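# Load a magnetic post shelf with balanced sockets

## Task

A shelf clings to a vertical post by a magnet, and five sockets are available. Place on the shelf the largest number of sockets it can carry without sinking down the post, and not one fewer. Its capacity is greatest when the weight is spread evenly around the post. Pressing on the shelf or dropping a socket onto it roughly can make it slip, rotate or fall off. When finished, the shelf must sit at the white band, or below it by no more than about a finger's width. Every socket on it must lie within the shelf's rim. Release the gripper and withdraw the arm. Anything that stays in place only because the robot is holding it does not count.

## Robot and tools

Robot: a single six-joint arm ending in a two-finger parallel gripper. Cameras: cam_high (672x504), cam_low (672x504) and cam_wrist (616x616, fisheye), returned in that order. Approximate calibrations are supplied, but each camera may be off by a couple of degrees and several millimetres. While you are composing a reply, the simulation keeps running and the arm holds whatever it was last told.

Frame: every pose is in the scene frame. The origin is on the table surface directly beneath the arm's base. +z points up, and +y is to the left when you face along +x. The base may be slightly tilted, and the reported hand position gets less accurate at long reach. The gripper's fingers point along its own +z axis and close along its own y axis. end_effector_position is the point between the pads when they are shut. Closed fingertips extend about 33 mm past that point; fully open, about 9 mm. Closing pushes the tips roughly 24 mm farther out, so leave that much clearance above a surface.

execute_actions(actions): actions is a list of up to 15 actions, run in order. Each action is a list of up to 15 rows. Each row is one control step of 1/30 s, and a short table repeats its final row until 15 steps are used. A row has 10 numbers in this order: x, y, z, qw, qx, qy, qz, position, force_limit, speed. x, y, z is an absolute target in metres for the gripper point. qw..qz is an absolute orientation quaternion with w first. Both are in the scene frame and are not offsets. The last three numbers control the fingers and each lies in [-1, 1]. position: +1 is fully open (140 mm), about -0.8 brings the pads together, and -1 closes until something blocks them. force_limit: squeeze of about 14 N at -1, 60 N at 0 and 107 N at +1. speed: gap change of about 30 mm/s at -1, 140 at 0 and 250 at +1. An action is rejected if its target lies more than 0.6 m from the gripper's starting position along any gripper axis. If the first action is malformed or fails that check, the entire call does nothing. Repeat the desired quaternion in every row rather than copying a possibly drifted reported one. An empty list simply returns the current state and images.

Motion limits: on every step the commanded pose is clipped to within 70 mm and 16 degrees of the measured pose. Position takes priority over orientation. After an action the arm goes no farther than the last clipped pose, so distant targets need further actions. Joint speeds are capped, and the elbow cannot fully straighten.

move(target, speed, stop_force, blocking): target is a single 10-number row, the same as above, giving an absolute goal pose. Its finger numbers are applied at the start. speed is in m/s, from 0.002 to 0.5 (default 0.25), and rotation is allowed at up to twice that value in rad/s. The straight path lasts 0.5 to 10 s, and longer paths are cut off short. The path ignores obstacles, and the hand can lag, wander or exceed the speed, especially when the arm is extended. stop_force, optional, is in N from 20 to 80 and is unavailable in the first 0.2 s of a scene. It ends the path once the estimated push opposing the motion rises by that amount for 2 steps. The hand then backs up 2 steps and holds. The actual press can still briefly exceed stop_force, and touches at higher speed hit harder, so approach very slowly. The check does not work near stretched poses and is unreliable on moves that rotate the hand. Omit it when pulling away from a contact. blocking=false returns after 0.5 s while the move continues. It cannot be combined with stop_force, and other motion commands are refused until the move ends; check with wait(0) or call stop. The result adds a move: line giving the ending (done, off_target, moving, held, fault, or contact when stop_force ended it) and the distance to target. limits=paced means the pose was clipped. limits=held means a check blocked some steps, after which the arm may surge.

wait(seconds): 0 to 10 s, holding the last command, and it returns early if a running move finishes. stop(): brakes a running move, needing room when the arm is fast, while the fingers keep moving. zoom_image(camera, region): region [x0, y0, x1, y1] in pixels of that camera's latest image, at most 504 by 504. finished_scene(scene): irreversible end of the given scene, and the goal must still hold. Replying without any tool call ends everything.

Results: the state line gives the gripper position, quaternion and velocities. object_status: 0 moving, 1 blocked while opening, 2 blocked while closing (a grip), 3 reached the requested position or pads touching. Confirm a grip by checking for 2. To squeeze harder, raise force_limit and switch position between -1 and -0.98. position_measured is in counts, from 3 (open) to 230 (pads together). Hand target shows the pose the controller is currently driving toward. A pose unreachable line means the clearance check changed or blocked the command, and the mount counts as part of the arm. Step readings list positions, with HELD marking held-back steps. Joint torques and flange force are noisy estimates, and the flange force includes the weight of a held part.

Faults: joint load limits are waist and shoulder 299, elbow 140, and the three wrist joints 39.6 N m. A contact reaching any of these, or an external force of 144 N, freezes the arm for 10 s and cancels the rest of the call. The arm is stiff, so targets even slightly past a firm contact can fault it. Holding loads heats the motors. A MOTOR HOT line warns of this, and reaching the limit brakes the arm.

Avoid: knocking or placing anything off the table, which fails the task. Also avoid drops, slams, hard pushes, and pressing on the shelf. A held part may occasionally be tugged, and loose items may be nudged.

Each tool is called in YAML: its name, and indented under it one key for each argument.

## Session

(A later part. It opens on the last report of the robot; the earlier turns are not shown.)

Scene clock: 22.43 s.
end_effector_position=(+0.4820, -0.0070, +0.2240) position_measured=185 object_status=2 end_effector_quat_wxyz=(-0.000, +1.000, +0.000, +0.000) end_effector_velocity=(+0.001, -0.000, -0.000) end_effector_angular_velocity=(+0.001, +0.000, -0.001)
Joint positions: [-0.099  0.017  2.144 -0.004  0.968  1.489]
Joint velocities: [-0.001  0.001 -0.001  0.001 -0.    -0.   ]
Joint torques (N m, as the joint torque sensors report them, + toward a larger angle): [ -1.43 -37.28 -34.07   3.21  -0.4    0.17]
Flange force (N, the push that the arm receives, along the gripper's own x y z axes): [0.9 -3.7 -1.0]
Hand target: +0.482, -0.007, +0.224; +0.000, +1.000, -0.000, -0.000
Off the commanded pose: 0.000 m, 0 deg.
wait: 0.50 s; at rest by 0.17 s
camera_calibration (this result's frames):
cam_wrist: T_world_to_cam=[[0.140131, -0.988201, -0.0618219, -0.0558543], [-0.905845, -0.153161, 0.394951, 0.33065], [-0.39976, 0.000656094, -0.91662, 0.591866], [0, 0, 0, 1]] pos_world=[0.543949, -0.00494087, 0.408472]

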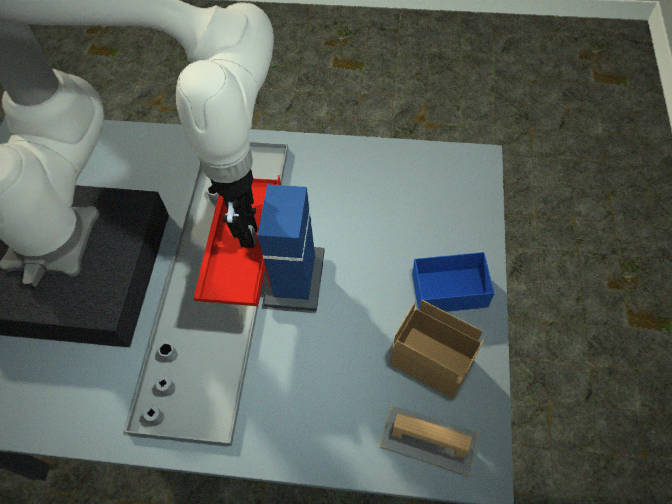

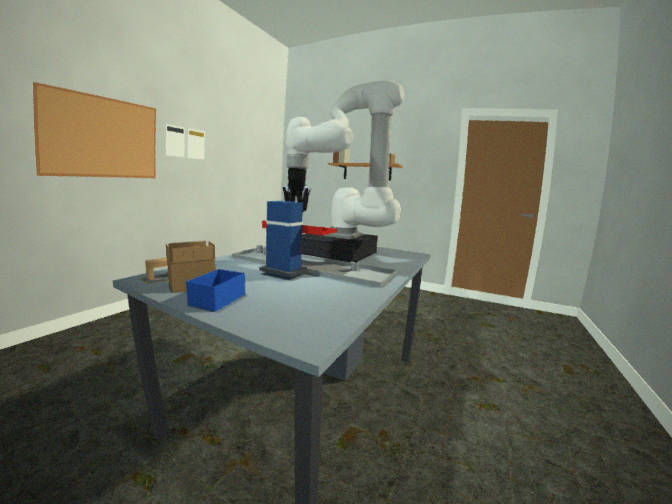

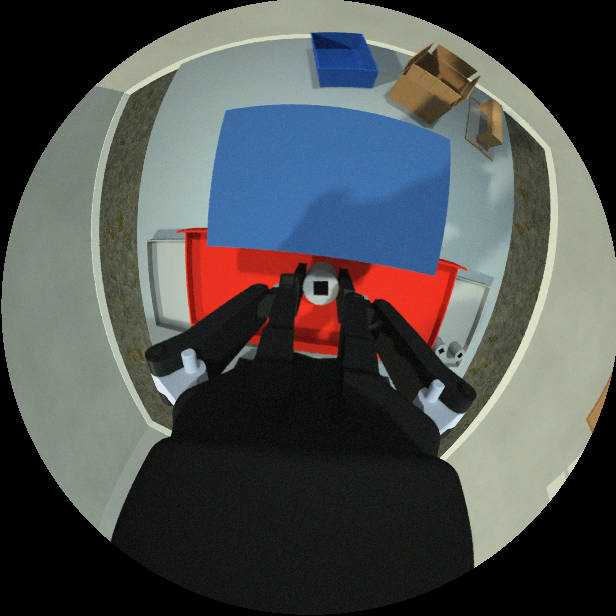

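move:
  target: [0.482,-0.007,0.224,0,1,0,0,-0.2,-0.5,-0.6]

move:
  target: [0.48,-0.007,0.29,0,1,0,0,-0.2,-0.5,0]

move:
  target: [0.323,0.215,0.29,0,1,0,0,-0.2,-0.5,0]

move:
  target: [0.323,0.215,0.047,0,1,0,0,-0.2,-0.5,0]
  speed: 0.12

move:
  target: [0.323,0.215,0.047,0,1,0,0,-1,-0.5,0]

move:
  target: [0.323,0.215,0.3,0,1,0,0,-1,-0.5,0]

move:
  target: [0.44,0.027,0.28,0,1,0,0,-1,-0.5,0]

move:
  target: [0.44,0.027,0.228,0,1,0,0,-1,-0.5,0]
  speed: 0.03

move:
  target: [0.44,0.027,0.2232,0,1,0,0,-1,-0.5,0]
  speed: 0.003

move:
  target: [0.44,0.027,0.2232,0,1,0,0,-0.2,-0.5,-1]

move:
  target: [0.44,0.027,0.3,0,1,0,0,-0.2,-0.5,-1]

Scene clock: 30.97 s.
end_effector_position=(+0.4820, -0.0070, +0.2240) position_measured=154 object_status=3 end_effector_quat_wxyz=(+0.000, +1.000, +0.000, -0.000) end_effector_velocity=(-0.000, -0.000, -0.000) end_effector_angular_velocity=(-0.001, +0.001, +0.001)
Joint positions: [-0.099  0.017  2.144 -0.004  0.968  1.489]
Joint velocities: [ 0.     0.001  0.    -0.001  0.    -0.   ]
Joint torques (N m, as the joint torque sensors report them, + toward a larger angle): [ -1.06 -37.71 -34.68   3.42  -0.48   0.16]
Flange force (N, the push that the arm receives, along the gripper's own x y z axes): [0.2 -2.9 -0.1]
Hand target: +0.482, -0.007, +0.224; +0.000, +1.000, +0.000, +0.000
Off the commanded pose: 0.000 m, 0 deg.
move: done
camera_calibration (this result's frames):
cam_wrist: T_world_to_cam=[[0.140121, -0.988204, -0.0617897, -0.055887], [-0.905845, -0.153139, 0.39496, 0.330646], [-0.399764, 0.000629521, -0.916618, 0.591857], [0, 0, 0, 1]] pos_world=[0.543948, -0.00496552, 0.408461]

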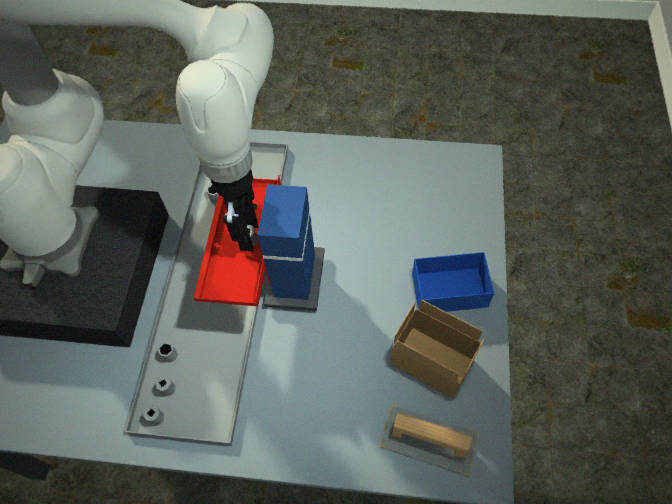

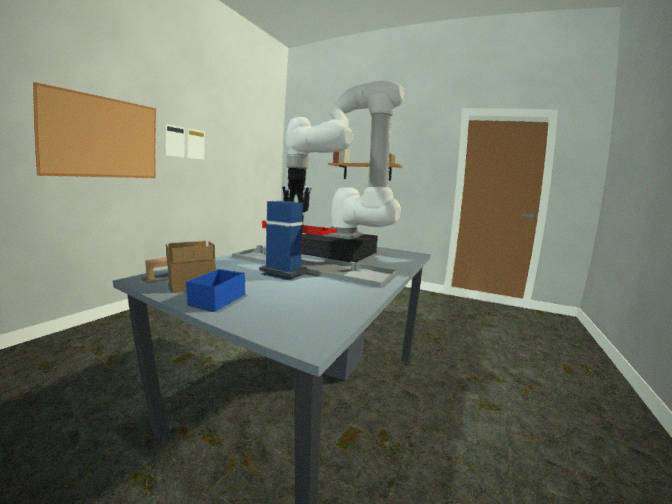

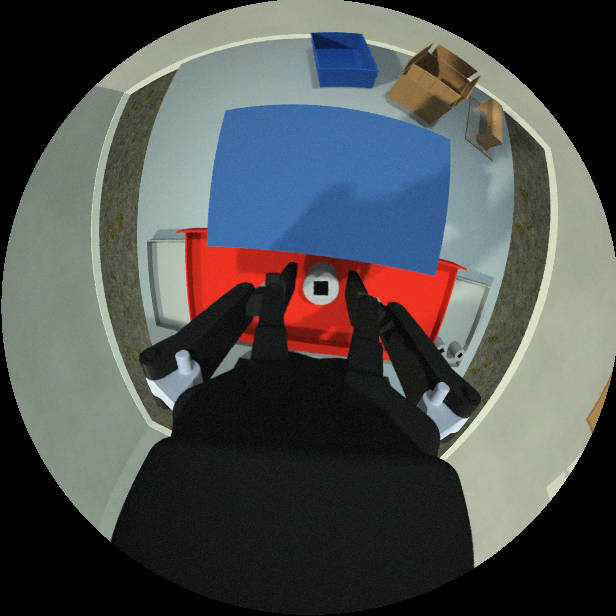

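Scene clock: 31.80 s.
end_effector_position=(+0.4799, -0.0070, +0.2900) position_measured=154 object_status=3 end_effector_quat_wxyz=(-0.000, +1.000, -0.000, -0.000) end_effector_velocity=(+0.000, +0.002, +0.001) end_effector_angular_velocity=(+0.001, +0.000, +0.002)
Joint positions: [-0.099 -0.05   2.073 -0.003  1.105  1.489]
Joint velocities: [ 0.003 -0.    -0.001  0.001  0.002  0.   ]
Joint torques (N m, as the joint torque sensors report them, + toward a larger angle): [  0.43 -32.82 -36.65   3.61  -0.39   0.18]
Flange force (N, the push that the arm receives, along the gripper's own x y z axes): [-0.3 -0.4 -1.9]
Hand target: +0.480, -0.007, +0.290; -0.000, +1.000, +0.000, +0.000
Off the commanded pose: 0.000 m, 0 deg.
move: done
camera_calibration (this result's frames):
cam_wrist: T_world_to_cam=[[0.14009, -0.988204, -0.0618619, -0.0514737], [-0.905843, -0.153139, 0.394964, 0.302666], [-0.399779, 0.000706523, -0.916611, 0.651487], [0, 0, 0, 1]] pos_world=[0.54183, -0.0049767, 0.474434]

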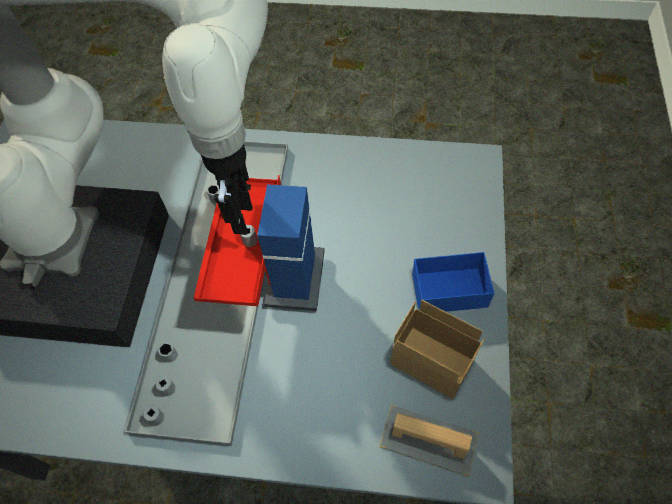

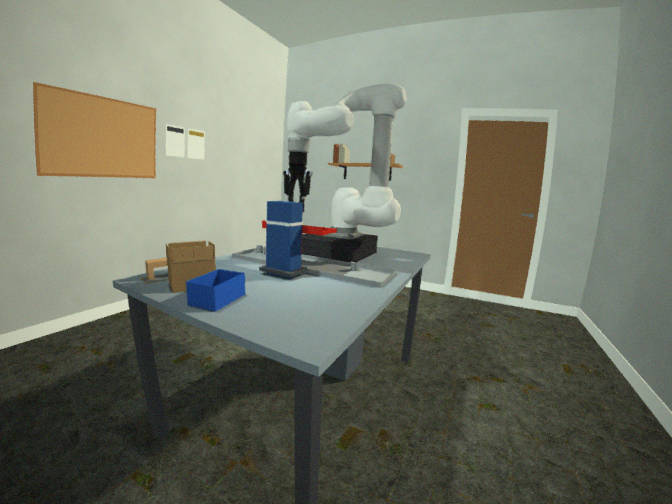

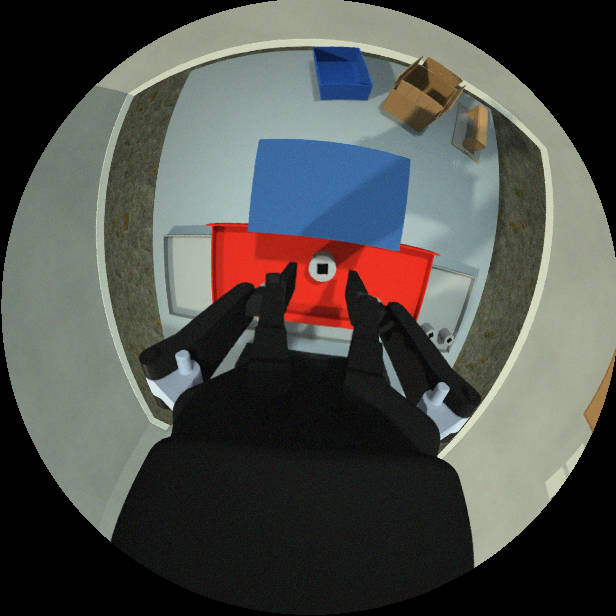

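Scene clock: 33.40 s.
end_effector_position=(+0.3231, +0.2152, +0.2900) position_measured=154 object_status=3 end_effector_quat_wxyz=(-0.000, +1.000, -0.000, -0.000) end_effector_velocity=(-0.000, +0.001, -0.000) end_effector_angular_velocity=(-0.001, +0.000, +0.001)
Joint positions: [ 0.496 -0.203  2.208 -0.01   1.127  2.087]
Joint velocities: [ 0.004  0.002 -0.001 -0.001  0.     0.004]
Joint torques (N m, as the joint torque sensors report them, + toward a larger angle): [ -2.33 -20.03 -37.56   3.5   -0.03  -0.07]
Flange force (N, the push that the arm receives, along the gripper's own x y z axes): [-0.4 -9.0 1.6]
Hand target: +0.323, +0.215, +0.290; -0.000, +1.000, -0.000, -0.000
Off the commanded pose: 0.000 m, 0 deg.
move: done
camera_calibration (this result's frames):
cam_wrist: T_world_to_cam=[[0.140072, -0.988178, -0.0623199, 0.190257], [-0.905741, -0.153306, 0.395133, 0.194648], [-0.400016, 0.00109883, -0.916508, 0.588654], [0, 0, 0, 1]] pos_world=[0.385122, 0.217202, 0.474451]

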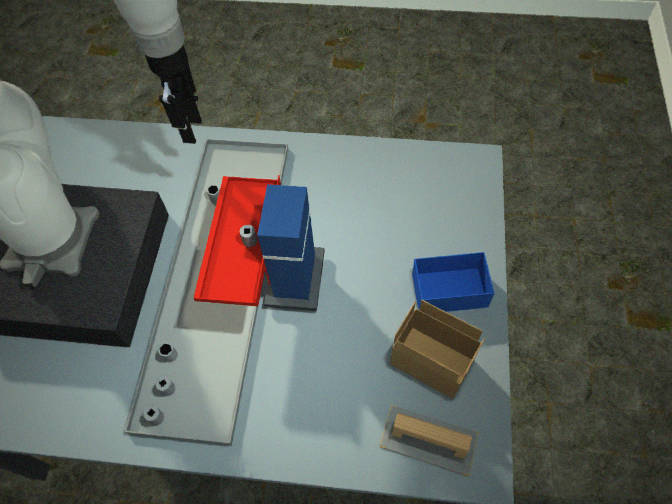

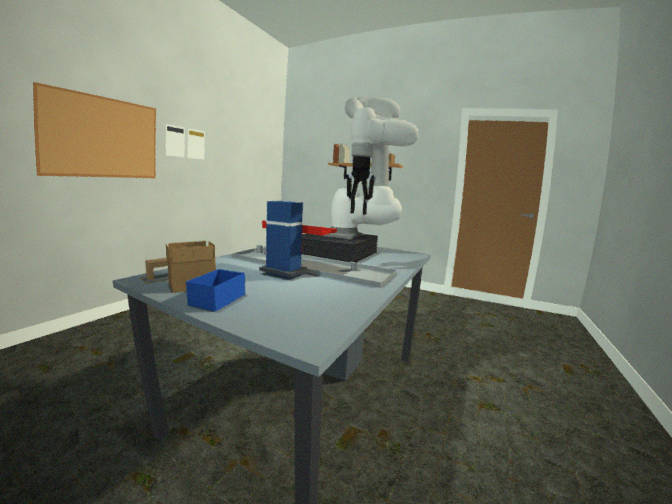

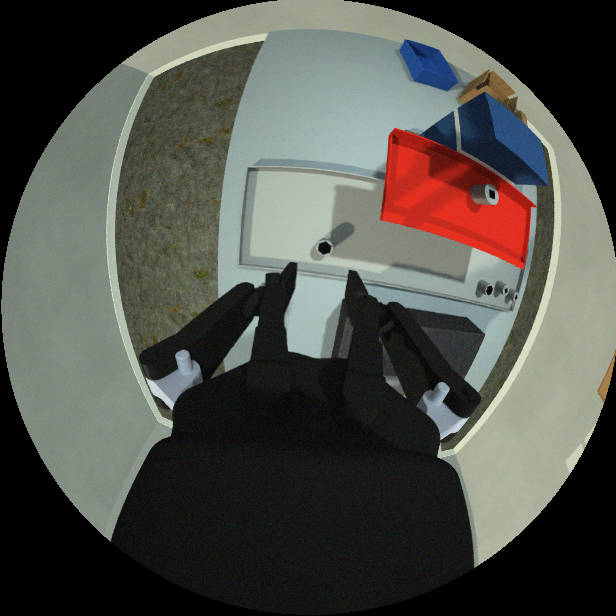

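Scene clock: 35.83 s.
end_effector_position=(+0.3234, +0.2151, +0.0468) position_measured=154 object_status=3 end_effector_quat_wxyz=(+0.000, +1.000, -0.000, +0.000) end_effector_velocity=(+0.000, -0.000, -0.002) end_effector_angular_velocity=(-0.001, +0.001, -0.000)
Joint positions: [ 0.489  0.166  2.447 -0.02   0.519  2.094]
Joint velocities: [-0.     0.004  0.001 -0.    -0.003  0.   ]
Joint torques (N m, as the joint torque sensors report them, + toward a larger angle): [  0.08 -36.93 -20.25   2.    -0.05   0.26]
Flange force (N, the push that the arm receives, along the gripper's own x y z axes): [-1.6 0.2 -4.2]
Hand target: +0.323, +0.215, +0.047; +0.000, +1.000, -0.000, +0.000
Off the commanded pose: 0.000 m, 0 deg.
move: done
camera_calibration (this result's frames):
cam_wrist: T_world_to_cam=[[0.139874, -0.988251, -0.0616135, 0.174996], [-0.905931, -0.152841, 0.394877, 0.290933], [-0.399655, 0.000584726, -0.916666, 0.36591], [0, 0, 0, 1]] pos_world=[0.385325, 0.217193, 0.231317]

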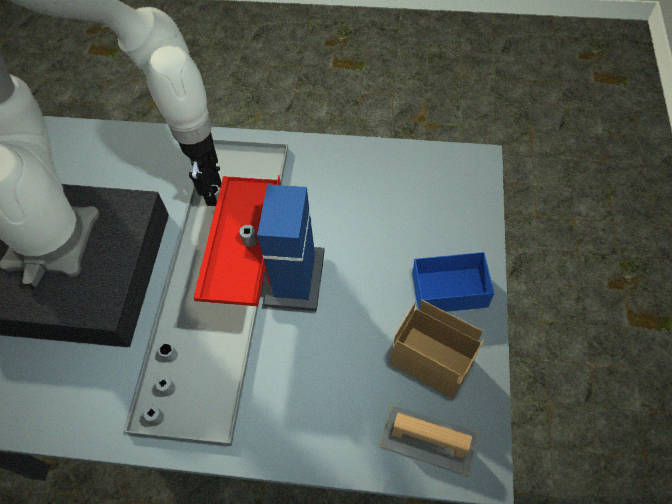

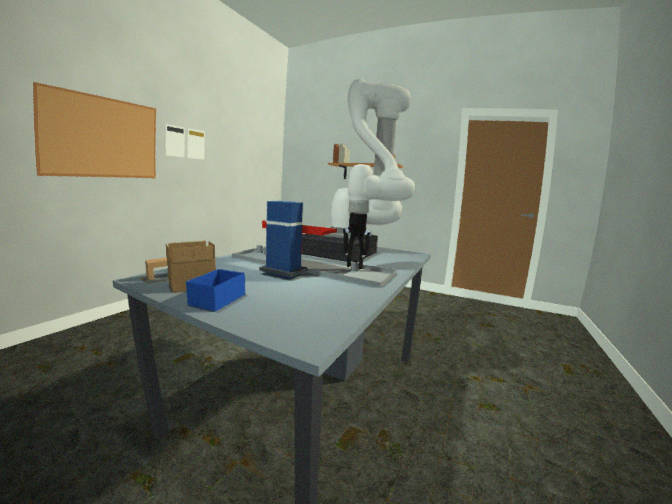

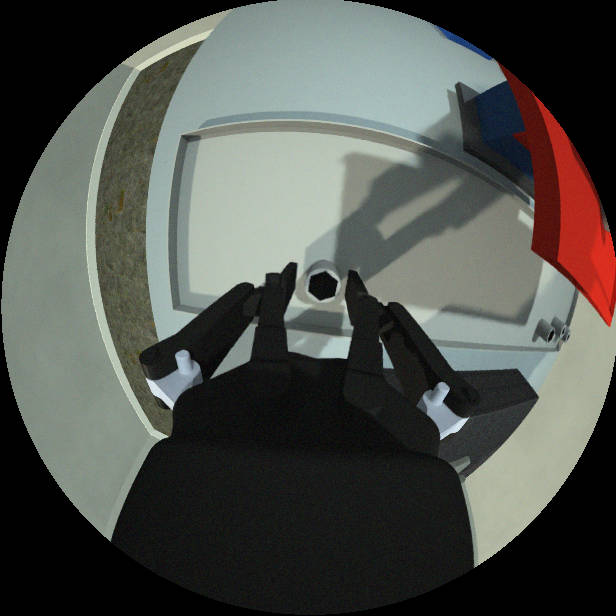

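Scene clock: 36.53 s.
end_effector_position=(+0.3230, +0.2150, +0.0470) position_measured=185 object_status=2 end_effector_quat_wxyz=(+0.000, +1.000, -0.000, -0.000) end_effector_velocity=(+0.001, +0.000, +0.000) end_effector_angular_velocity=(+0.001, -0.001, -0.004)
Joint positions: [ 0.489  0.165  2.447 -0.02   0.52   2.093]
Joint velocities: [-0.001 -0.    -0.001  0.001 -0.     0.001]
Joint torques (N m, as the joint torque sensors report them, + toward a larger angle): [ -1.02 -38.92 -20.78   1.87  -0.12   0.  ]
Flange force (N, the push that the arm receives, along the gripper's own x y z axes): [-1.9 -4.0 0.3]
Hand target: +0.323, +0.215, +0.047; -0.000, +1.000, +0.000, -0.000
Off the commanded pose: 0.000 m, 0 deg.
move: done
camera_calibration (this result's frames):
cam_wrist: T_world_to_cam=[[0.140074, -0.988212, -0.061768, 0.174838], [-0.905807, -0.153087, 0.395068, 0.290458], [-0.399867, 0.000611144, -0.916573, 0.365906], [0, 0, 0, 1]] pos_world=[0.384922, 0.217019, 0.231429]

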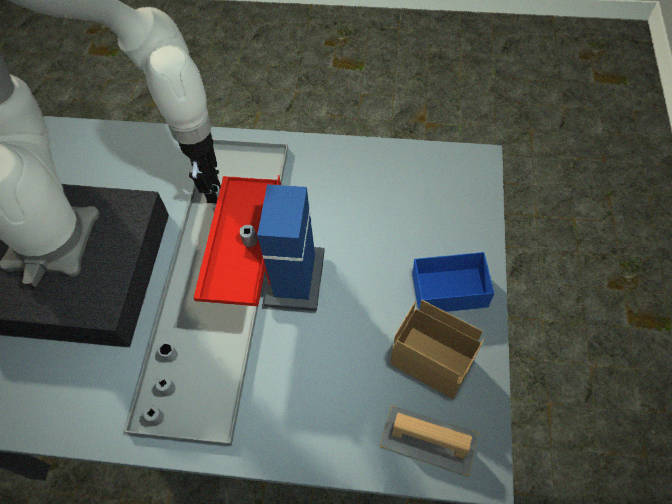

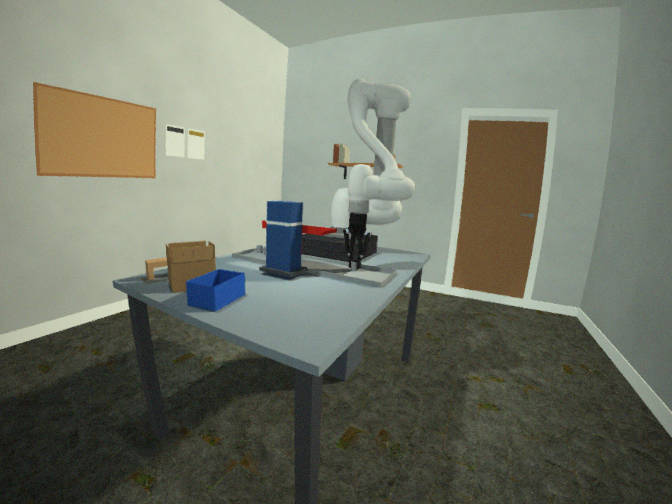

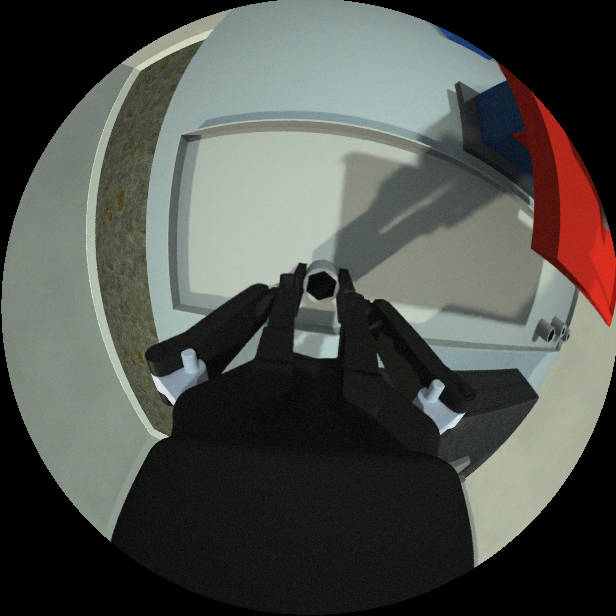

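Scene clock: 38.03 s.
end_effector_position=(+0.3226, +0.2148, +0.3002) position_measured=185 object_status=2 end_effector_quat_wxyz=(-0.000, +1.000, +0.000, -0.000) end_effector_velocity=(+0.001, -0.001, +0.001) end_effector_angular_velocity=(-0.001, -0.000, -0.002)
Joint positions: [ 0.496 -0.213  2.195 -0.011  1.149  2.087]
Joint velocities: [-0.002 -0.    -0.002 -0.001  0.003  0.   ]
Joint torques (N m, as the joint torque sensors report them, + toward a larger angle): [ -0.18 -18.82 -39.15   3.88   0.21   0.06]
Flange force (N, the push that the arm receives, along the gripper's own x y z axes): [1.0 -2.2 3.7]
Hand target: +0.323, +0.215, +0.300; -0.000, +1.000, +0.000, -0.000
Off the commanded pose: 0.000 m, 0 deg.
move: done
camera_calibration (this result's frames):
cam_wrist: T_world_to_cam=[[0.140334, -0.98816, -0.0620102, 0.190391], [-0.905764, -0.153423, 0.395035, 0.190124], [-0.399872, 0.000729574, -0.916571, 0.597817], [0, 0, 0, 1]] pos_world=[0.38454, 0.21687, 0.484642]

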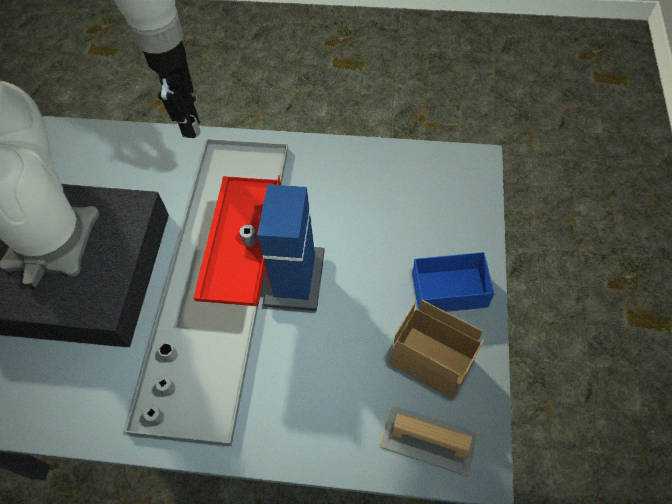

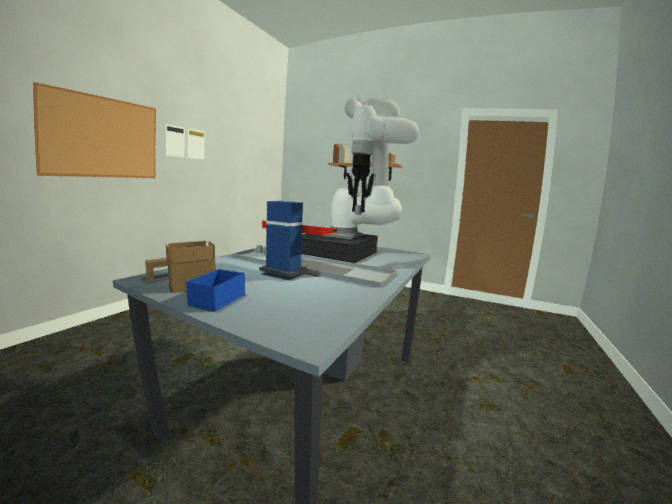

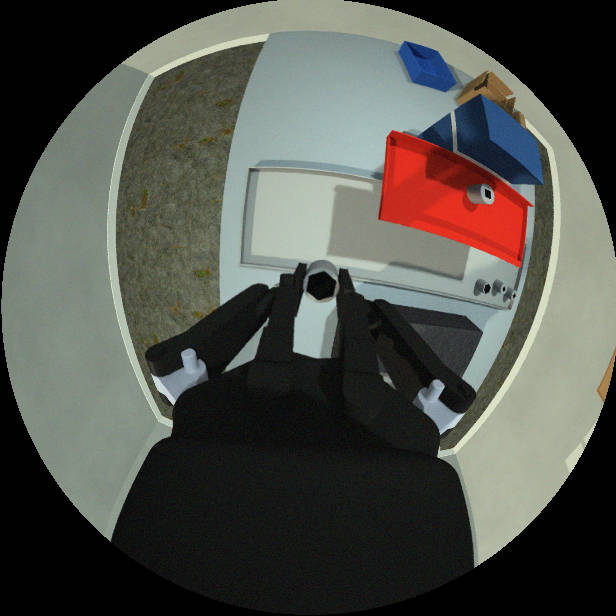

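Scene clock: 39.40 s.
end_effector_position=(+0.4399, +0.0268, +0.2800) position_measured=185 object_status=2 end_effector_quat_wxyz=(+0.000, +1.000, +0.000, +0.000) end_effector_velocity=(+0.001, -0.000, +0.000) end_effector_angular_velocity=(+0.001, -0.001, +0.001)
Joint positions: [-0.029 -0.107  2.146 -0.005  1.089  1.56 ]
Joint velocities: [-0.001  0.001 -0.002  0.002 -0.    -0.003]
Joint torques (N m, as the joint torque sensors report them, + toward a larger angle): [ -1.69 -28.14 -36.77   3.34  -0.3    0.27]
Flange force (N, the push that the arm receives, along the gripper's own x y z axes): [1.4 -4.9 -0.4]
Hand target: +0.440, +0.027, +0.280; +0.000, +1.000, -0.000, +0.000
Off the commanded pose: 0.000 m, 0 deg.
move: done
camera_calibration (this result's frames):
cam_wrist: T_world_to_cam=[[0.140135, -0.988226, -0.0614072, -0.0131946], [-0.905993, -0.152999, 0.394675, 0.275674], [-0.399424, 0.000326638, -0.916766, 0.626283], [0, 0, 0, 1]] pos_world=[0.50176, 0.0289338, 0.464544]

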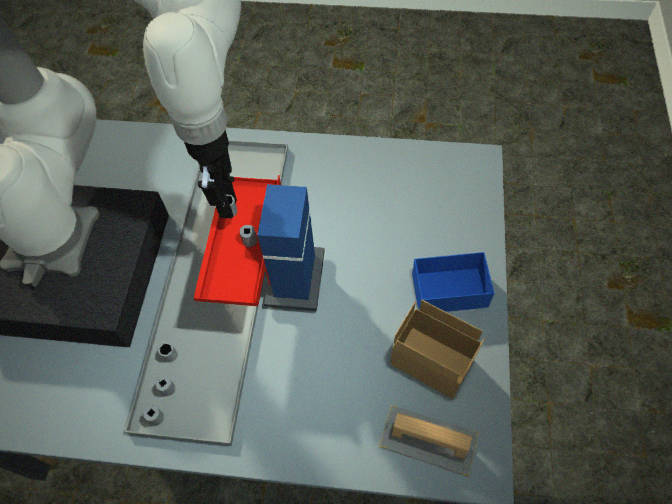

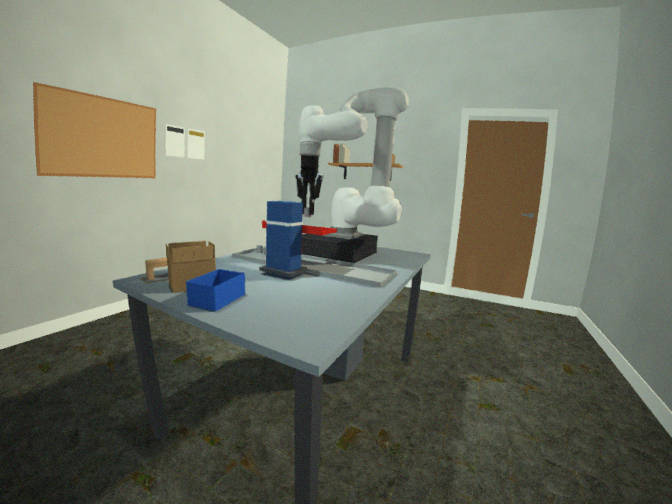

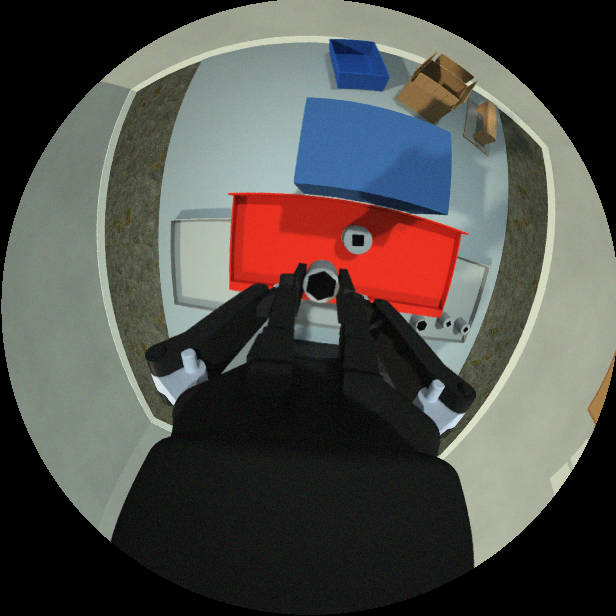

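Scene clock: 41.40 s.
end_effector_position=(+0.4401, +0.0270, +0.2281) position_measured=185 object_status=2 end_effector_quat_wxyz=(+0.000, +1.000, -0.000, +0.000) end_effector_velocity=(+0.000, -0.000, -0.002) end_effector_angular_velocity=(+0.000, +0.001, -0.000)
Joint positions: [-0.029 -0.054  2.206 -0.005  0.977  1.56 ]
Joint velocities: [-0.001  0.003  0.001  0.    -0.003 -0.001]
Joint torques (N m, as the joint torque sensors report them, + toward a larger angle): [ -0.29 -31.8  -35.27   3.43   0.     0.16]
Flange force (N, the push that the arm receives, along the gripper's own x y z axes): [2.1 -1.3 2.8]
Hand target: +0.440, +0.027, +0.228; +0.000, +1.000, -0.000, -0.000
Off the commanded pose: 0.000 m, 0 deg.
move: done
camera_calibration (this result's frames):
cam_wrist: T_world_to_cam=[[0.140058, -0.988214, -0.0617873, -0.0161356], [-0.905856, -0.15308, 0.394957, 0.296282], [-0.39976, 0.000653678, -0.916619, 0.578807], [0, 0, 0, 1]] pos_world=[0.502033, 0.029031, 0.41253]

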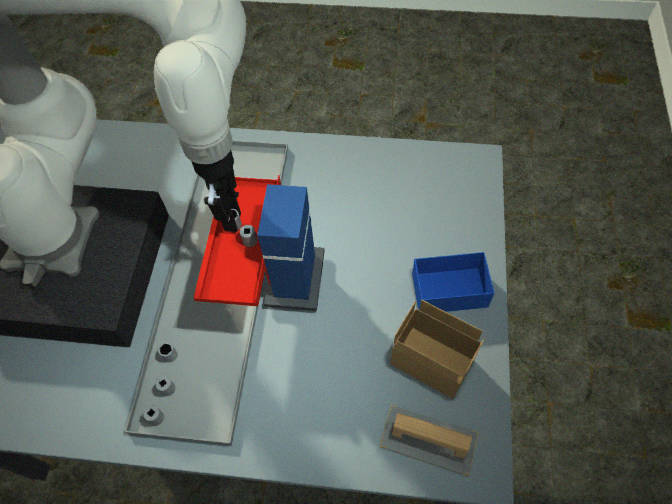

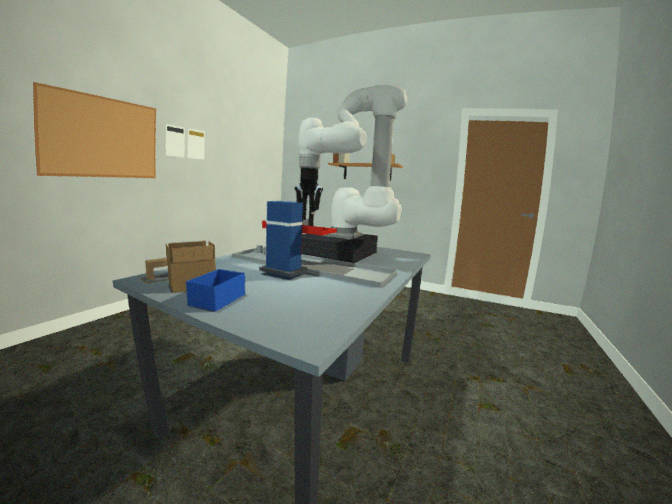

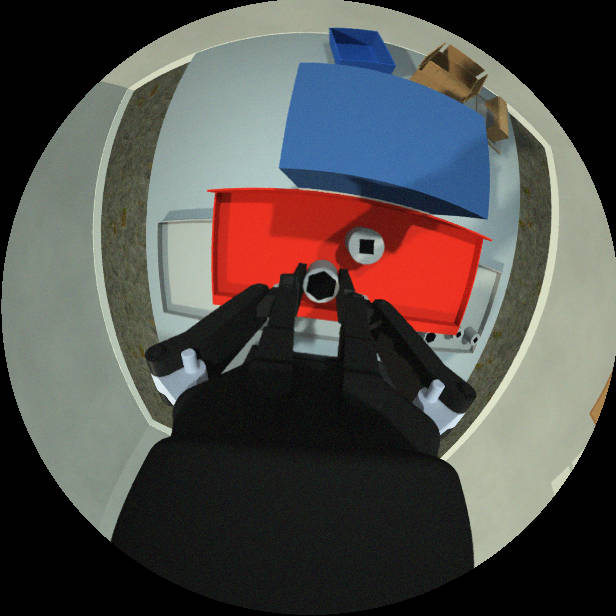

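Scene clock: 43.23 s.
end_effector_position=(+0.4400, +0.0270, +0.2232) position_measured=185 object_status=2 end_effector_quat_wxyz=(+0.000, +1.000, -0.000, +0.000) end_effector_velocity=(+0.000, +0.000, -0.001) end_effector_angular_velocity=(+0.000, +0.002, +0.001)
Joint positions: [-0.029 -0.049  2.211 -0.005  0.966  1.56 ]
Joint velocities: [ 0.     0.002  0.     0.    -0.    -0.001]
Joint torques (N m, as the joint torque sensors report them, + toward a larger angle): [ -1.11 -29.65 -34.18   3.16  -0.53   0.35]
Flange force (N, the push that the arm receives, along the gripper's own x y z axes): [-1.0 -3.0 -2.1]
Hand target: +0.440, +0.027, +0.223; +0.000, +1.000, -0.000, -0.000
Off the commanded pose: 0.000 m, 0 deg.
move: done
camera_calibration (this result's frames):
cam_wrist: T_world_to_cam=[[0.140101, -0.988206, -0.0618154, -0.0164243], [-0.905852, -0.153131, 0.394947, 0.298122], [-0.399755, 0.000663153, -0.916622, 0.574335], [0, 0, 0, 1]] pos_world=[0.501948, 0.0290401, 0.40769]

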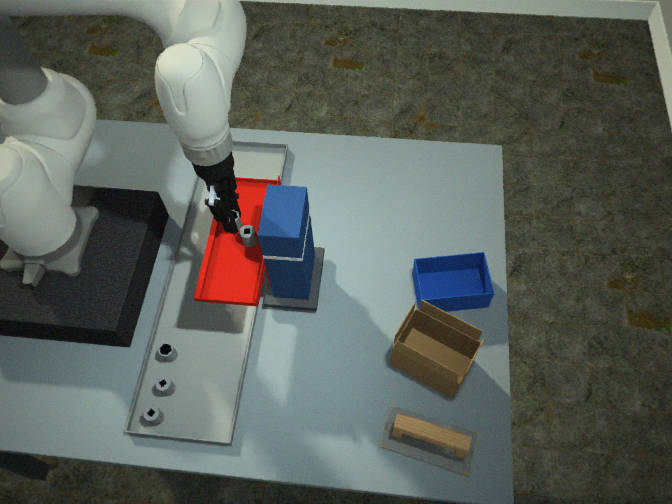

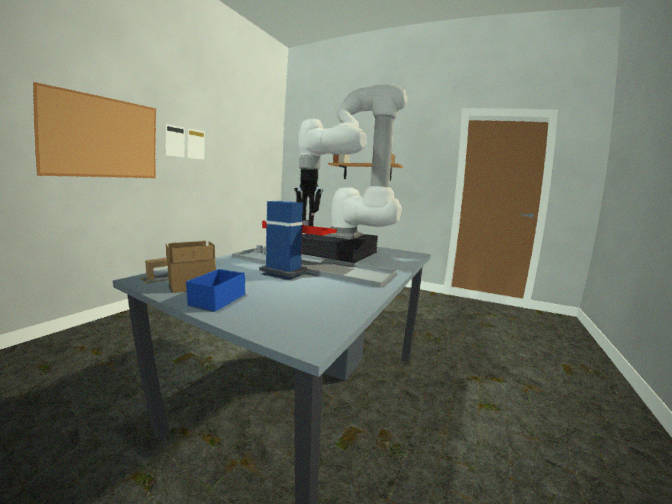

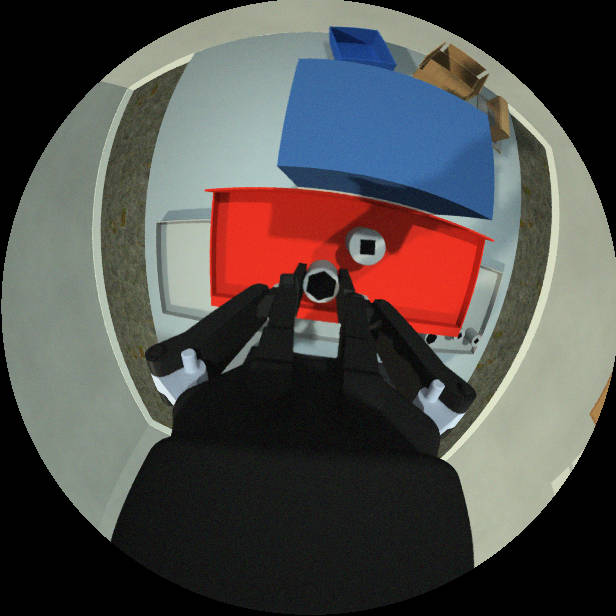

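Scene clock: 44.07 s.
end_effector_position=(+0.4400, +0.0270, +0.2232) position_measured=154 object_status=0 end_effector_quat_wxyz=(+0.000, +1.000, -0.000, -0.000) end_effector_velocity=(+0.000, -0.000, -0.000) end_effector_angular_velocity=(+0.000, +0.000, -0.001)
Joint positions: [-0.029 -0.049  2.211 -0.005  0.966  1.56 ]
Joint velocities: [-0.001  0.001 -0.     0.    -0.    -0.   ]
Joint torques (N m, as the joint torque sensors report them, + toward a larger angle): [ -0.93 -29.59 -34.08   3.32  -0.24   0.28]
Flange force (N, the push that the arm receives, along the gripper's own x y z axes): [-1.0 -2.8 -1.6]
Hand target: +0.440, +0.027, +0.223; +0.000, +1.000, -0.000, -0.000
Off the commanded pose: 0.000 m, 0 deg.
move: done
camera_calibration (this result's frames):
cam_wrist: T_world_to_cam=[[0.140105, -0.988205, -0.0618181, -0.0164258], [-0.905845, -0.153136, 0.394962, 0.298113], [-0.39977, 0.000661282, -0.916615, 0.574321], [0, 0, 0, 1]] pos_world=[0.501942, 0.02904, 0.407672]

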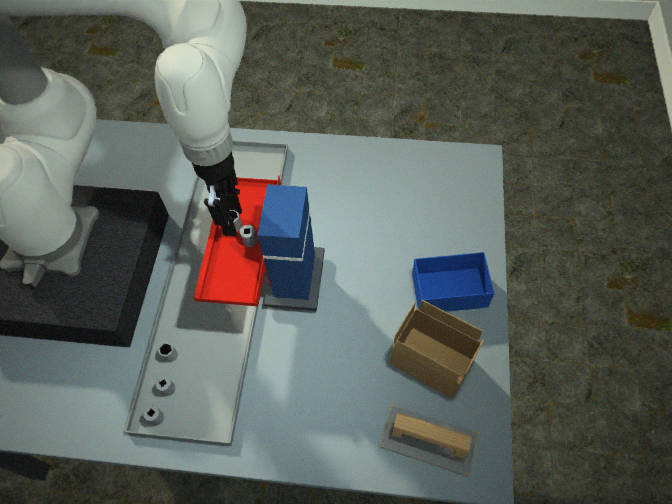

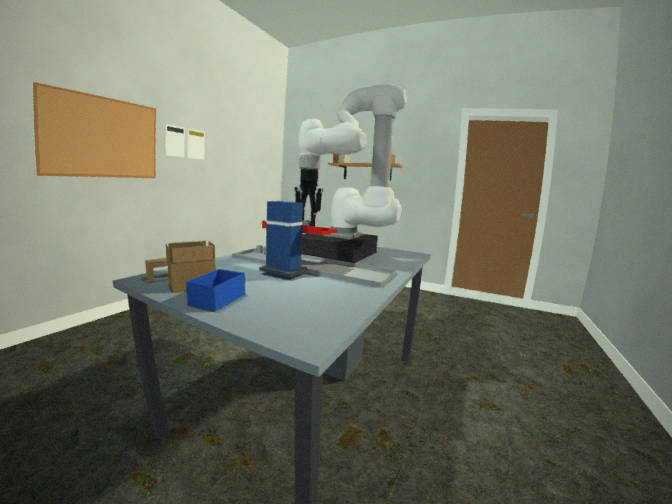

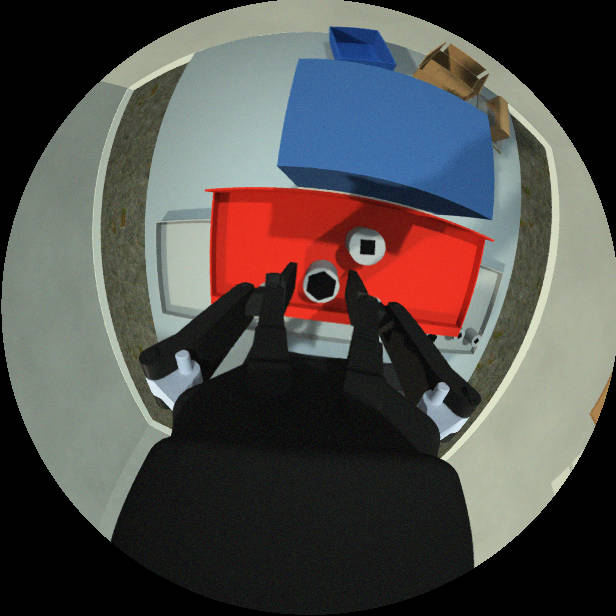

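Scene clock: 44.90 s.
end_effector_position=(+0.4399, +0.0270, +0.3000) position_measured=154 object_status=3 end_effector_quat_wxyz=(-0.000, +1.000, +0.000, -0.000) end_effector_velocity=(-0.000, +0.001, +0.000) end_effector_angular_velocity=(+0.000, +0.003, +0.002)
Joint positions: [-0.028 -0.124  2.121 -0.004  1.132  1.56 ]
Joint velocities: [ 0.001  0.001 -0.001  0.     0.003 -0.   ]
Joint torques (N m, as the joint torque sensors report them, + toward a larger angle): [ -0.48 -24.59 -36.83   3.59  -0.1    0.14]
Flange force (N, the push that the arm receives, along the gripper's own x y z axes): [-1.7 -2.3 -2.4]
Hand target: +0.440, +0.027, +0.300; -0.000, +1.000, +0.000, +0.000
Off the commanded pose: 0.000 m, 0 deg.
move: done
camera_calibration (this result's frames):
cam_wrist: T_world_to_cam=[[0.140158, -0.988194, -0.061877, -0.0116508], [-0.905832, -0.153207, 0.394962, 0.267672], [-0.399779, 0.000693238, -0.916611, 0.644622], [0, 0, 0, 1]] pos_world=[0.501805, 0.0290492, 0.484426]

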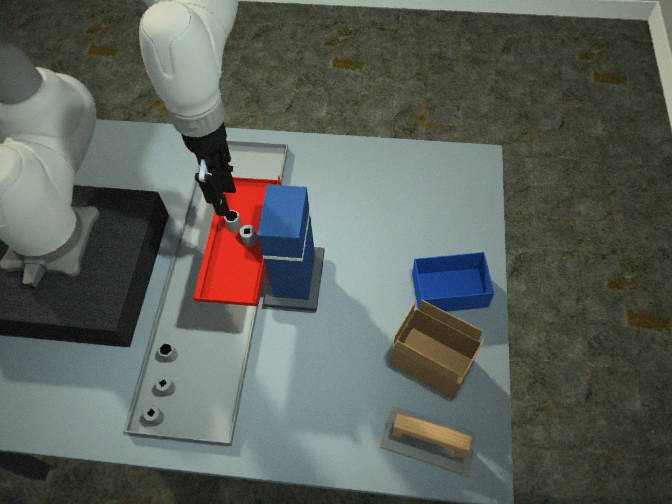

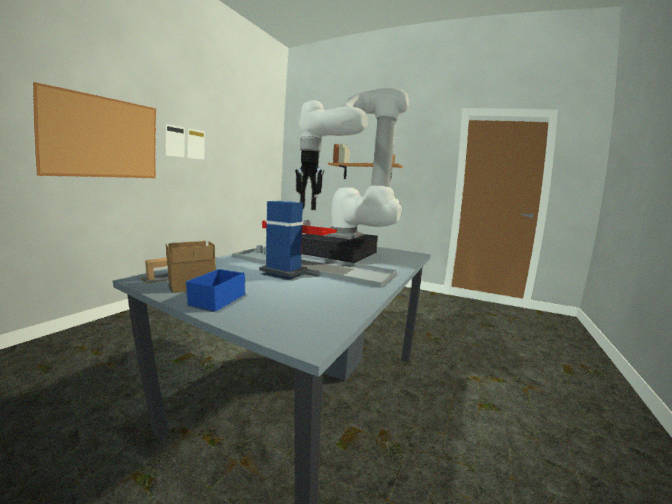

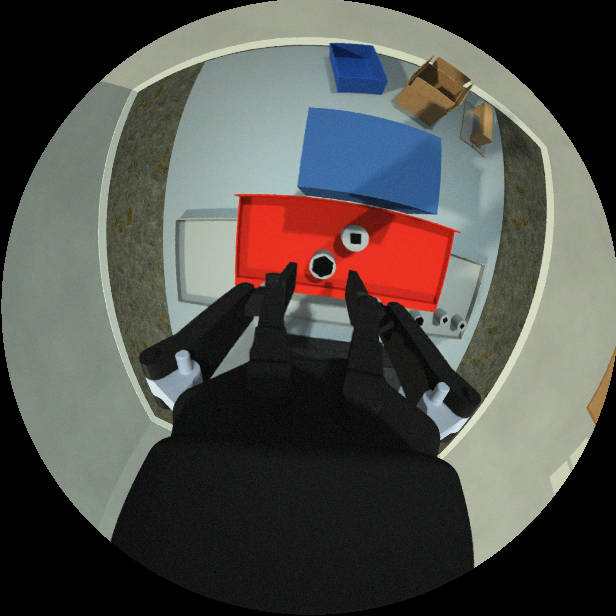

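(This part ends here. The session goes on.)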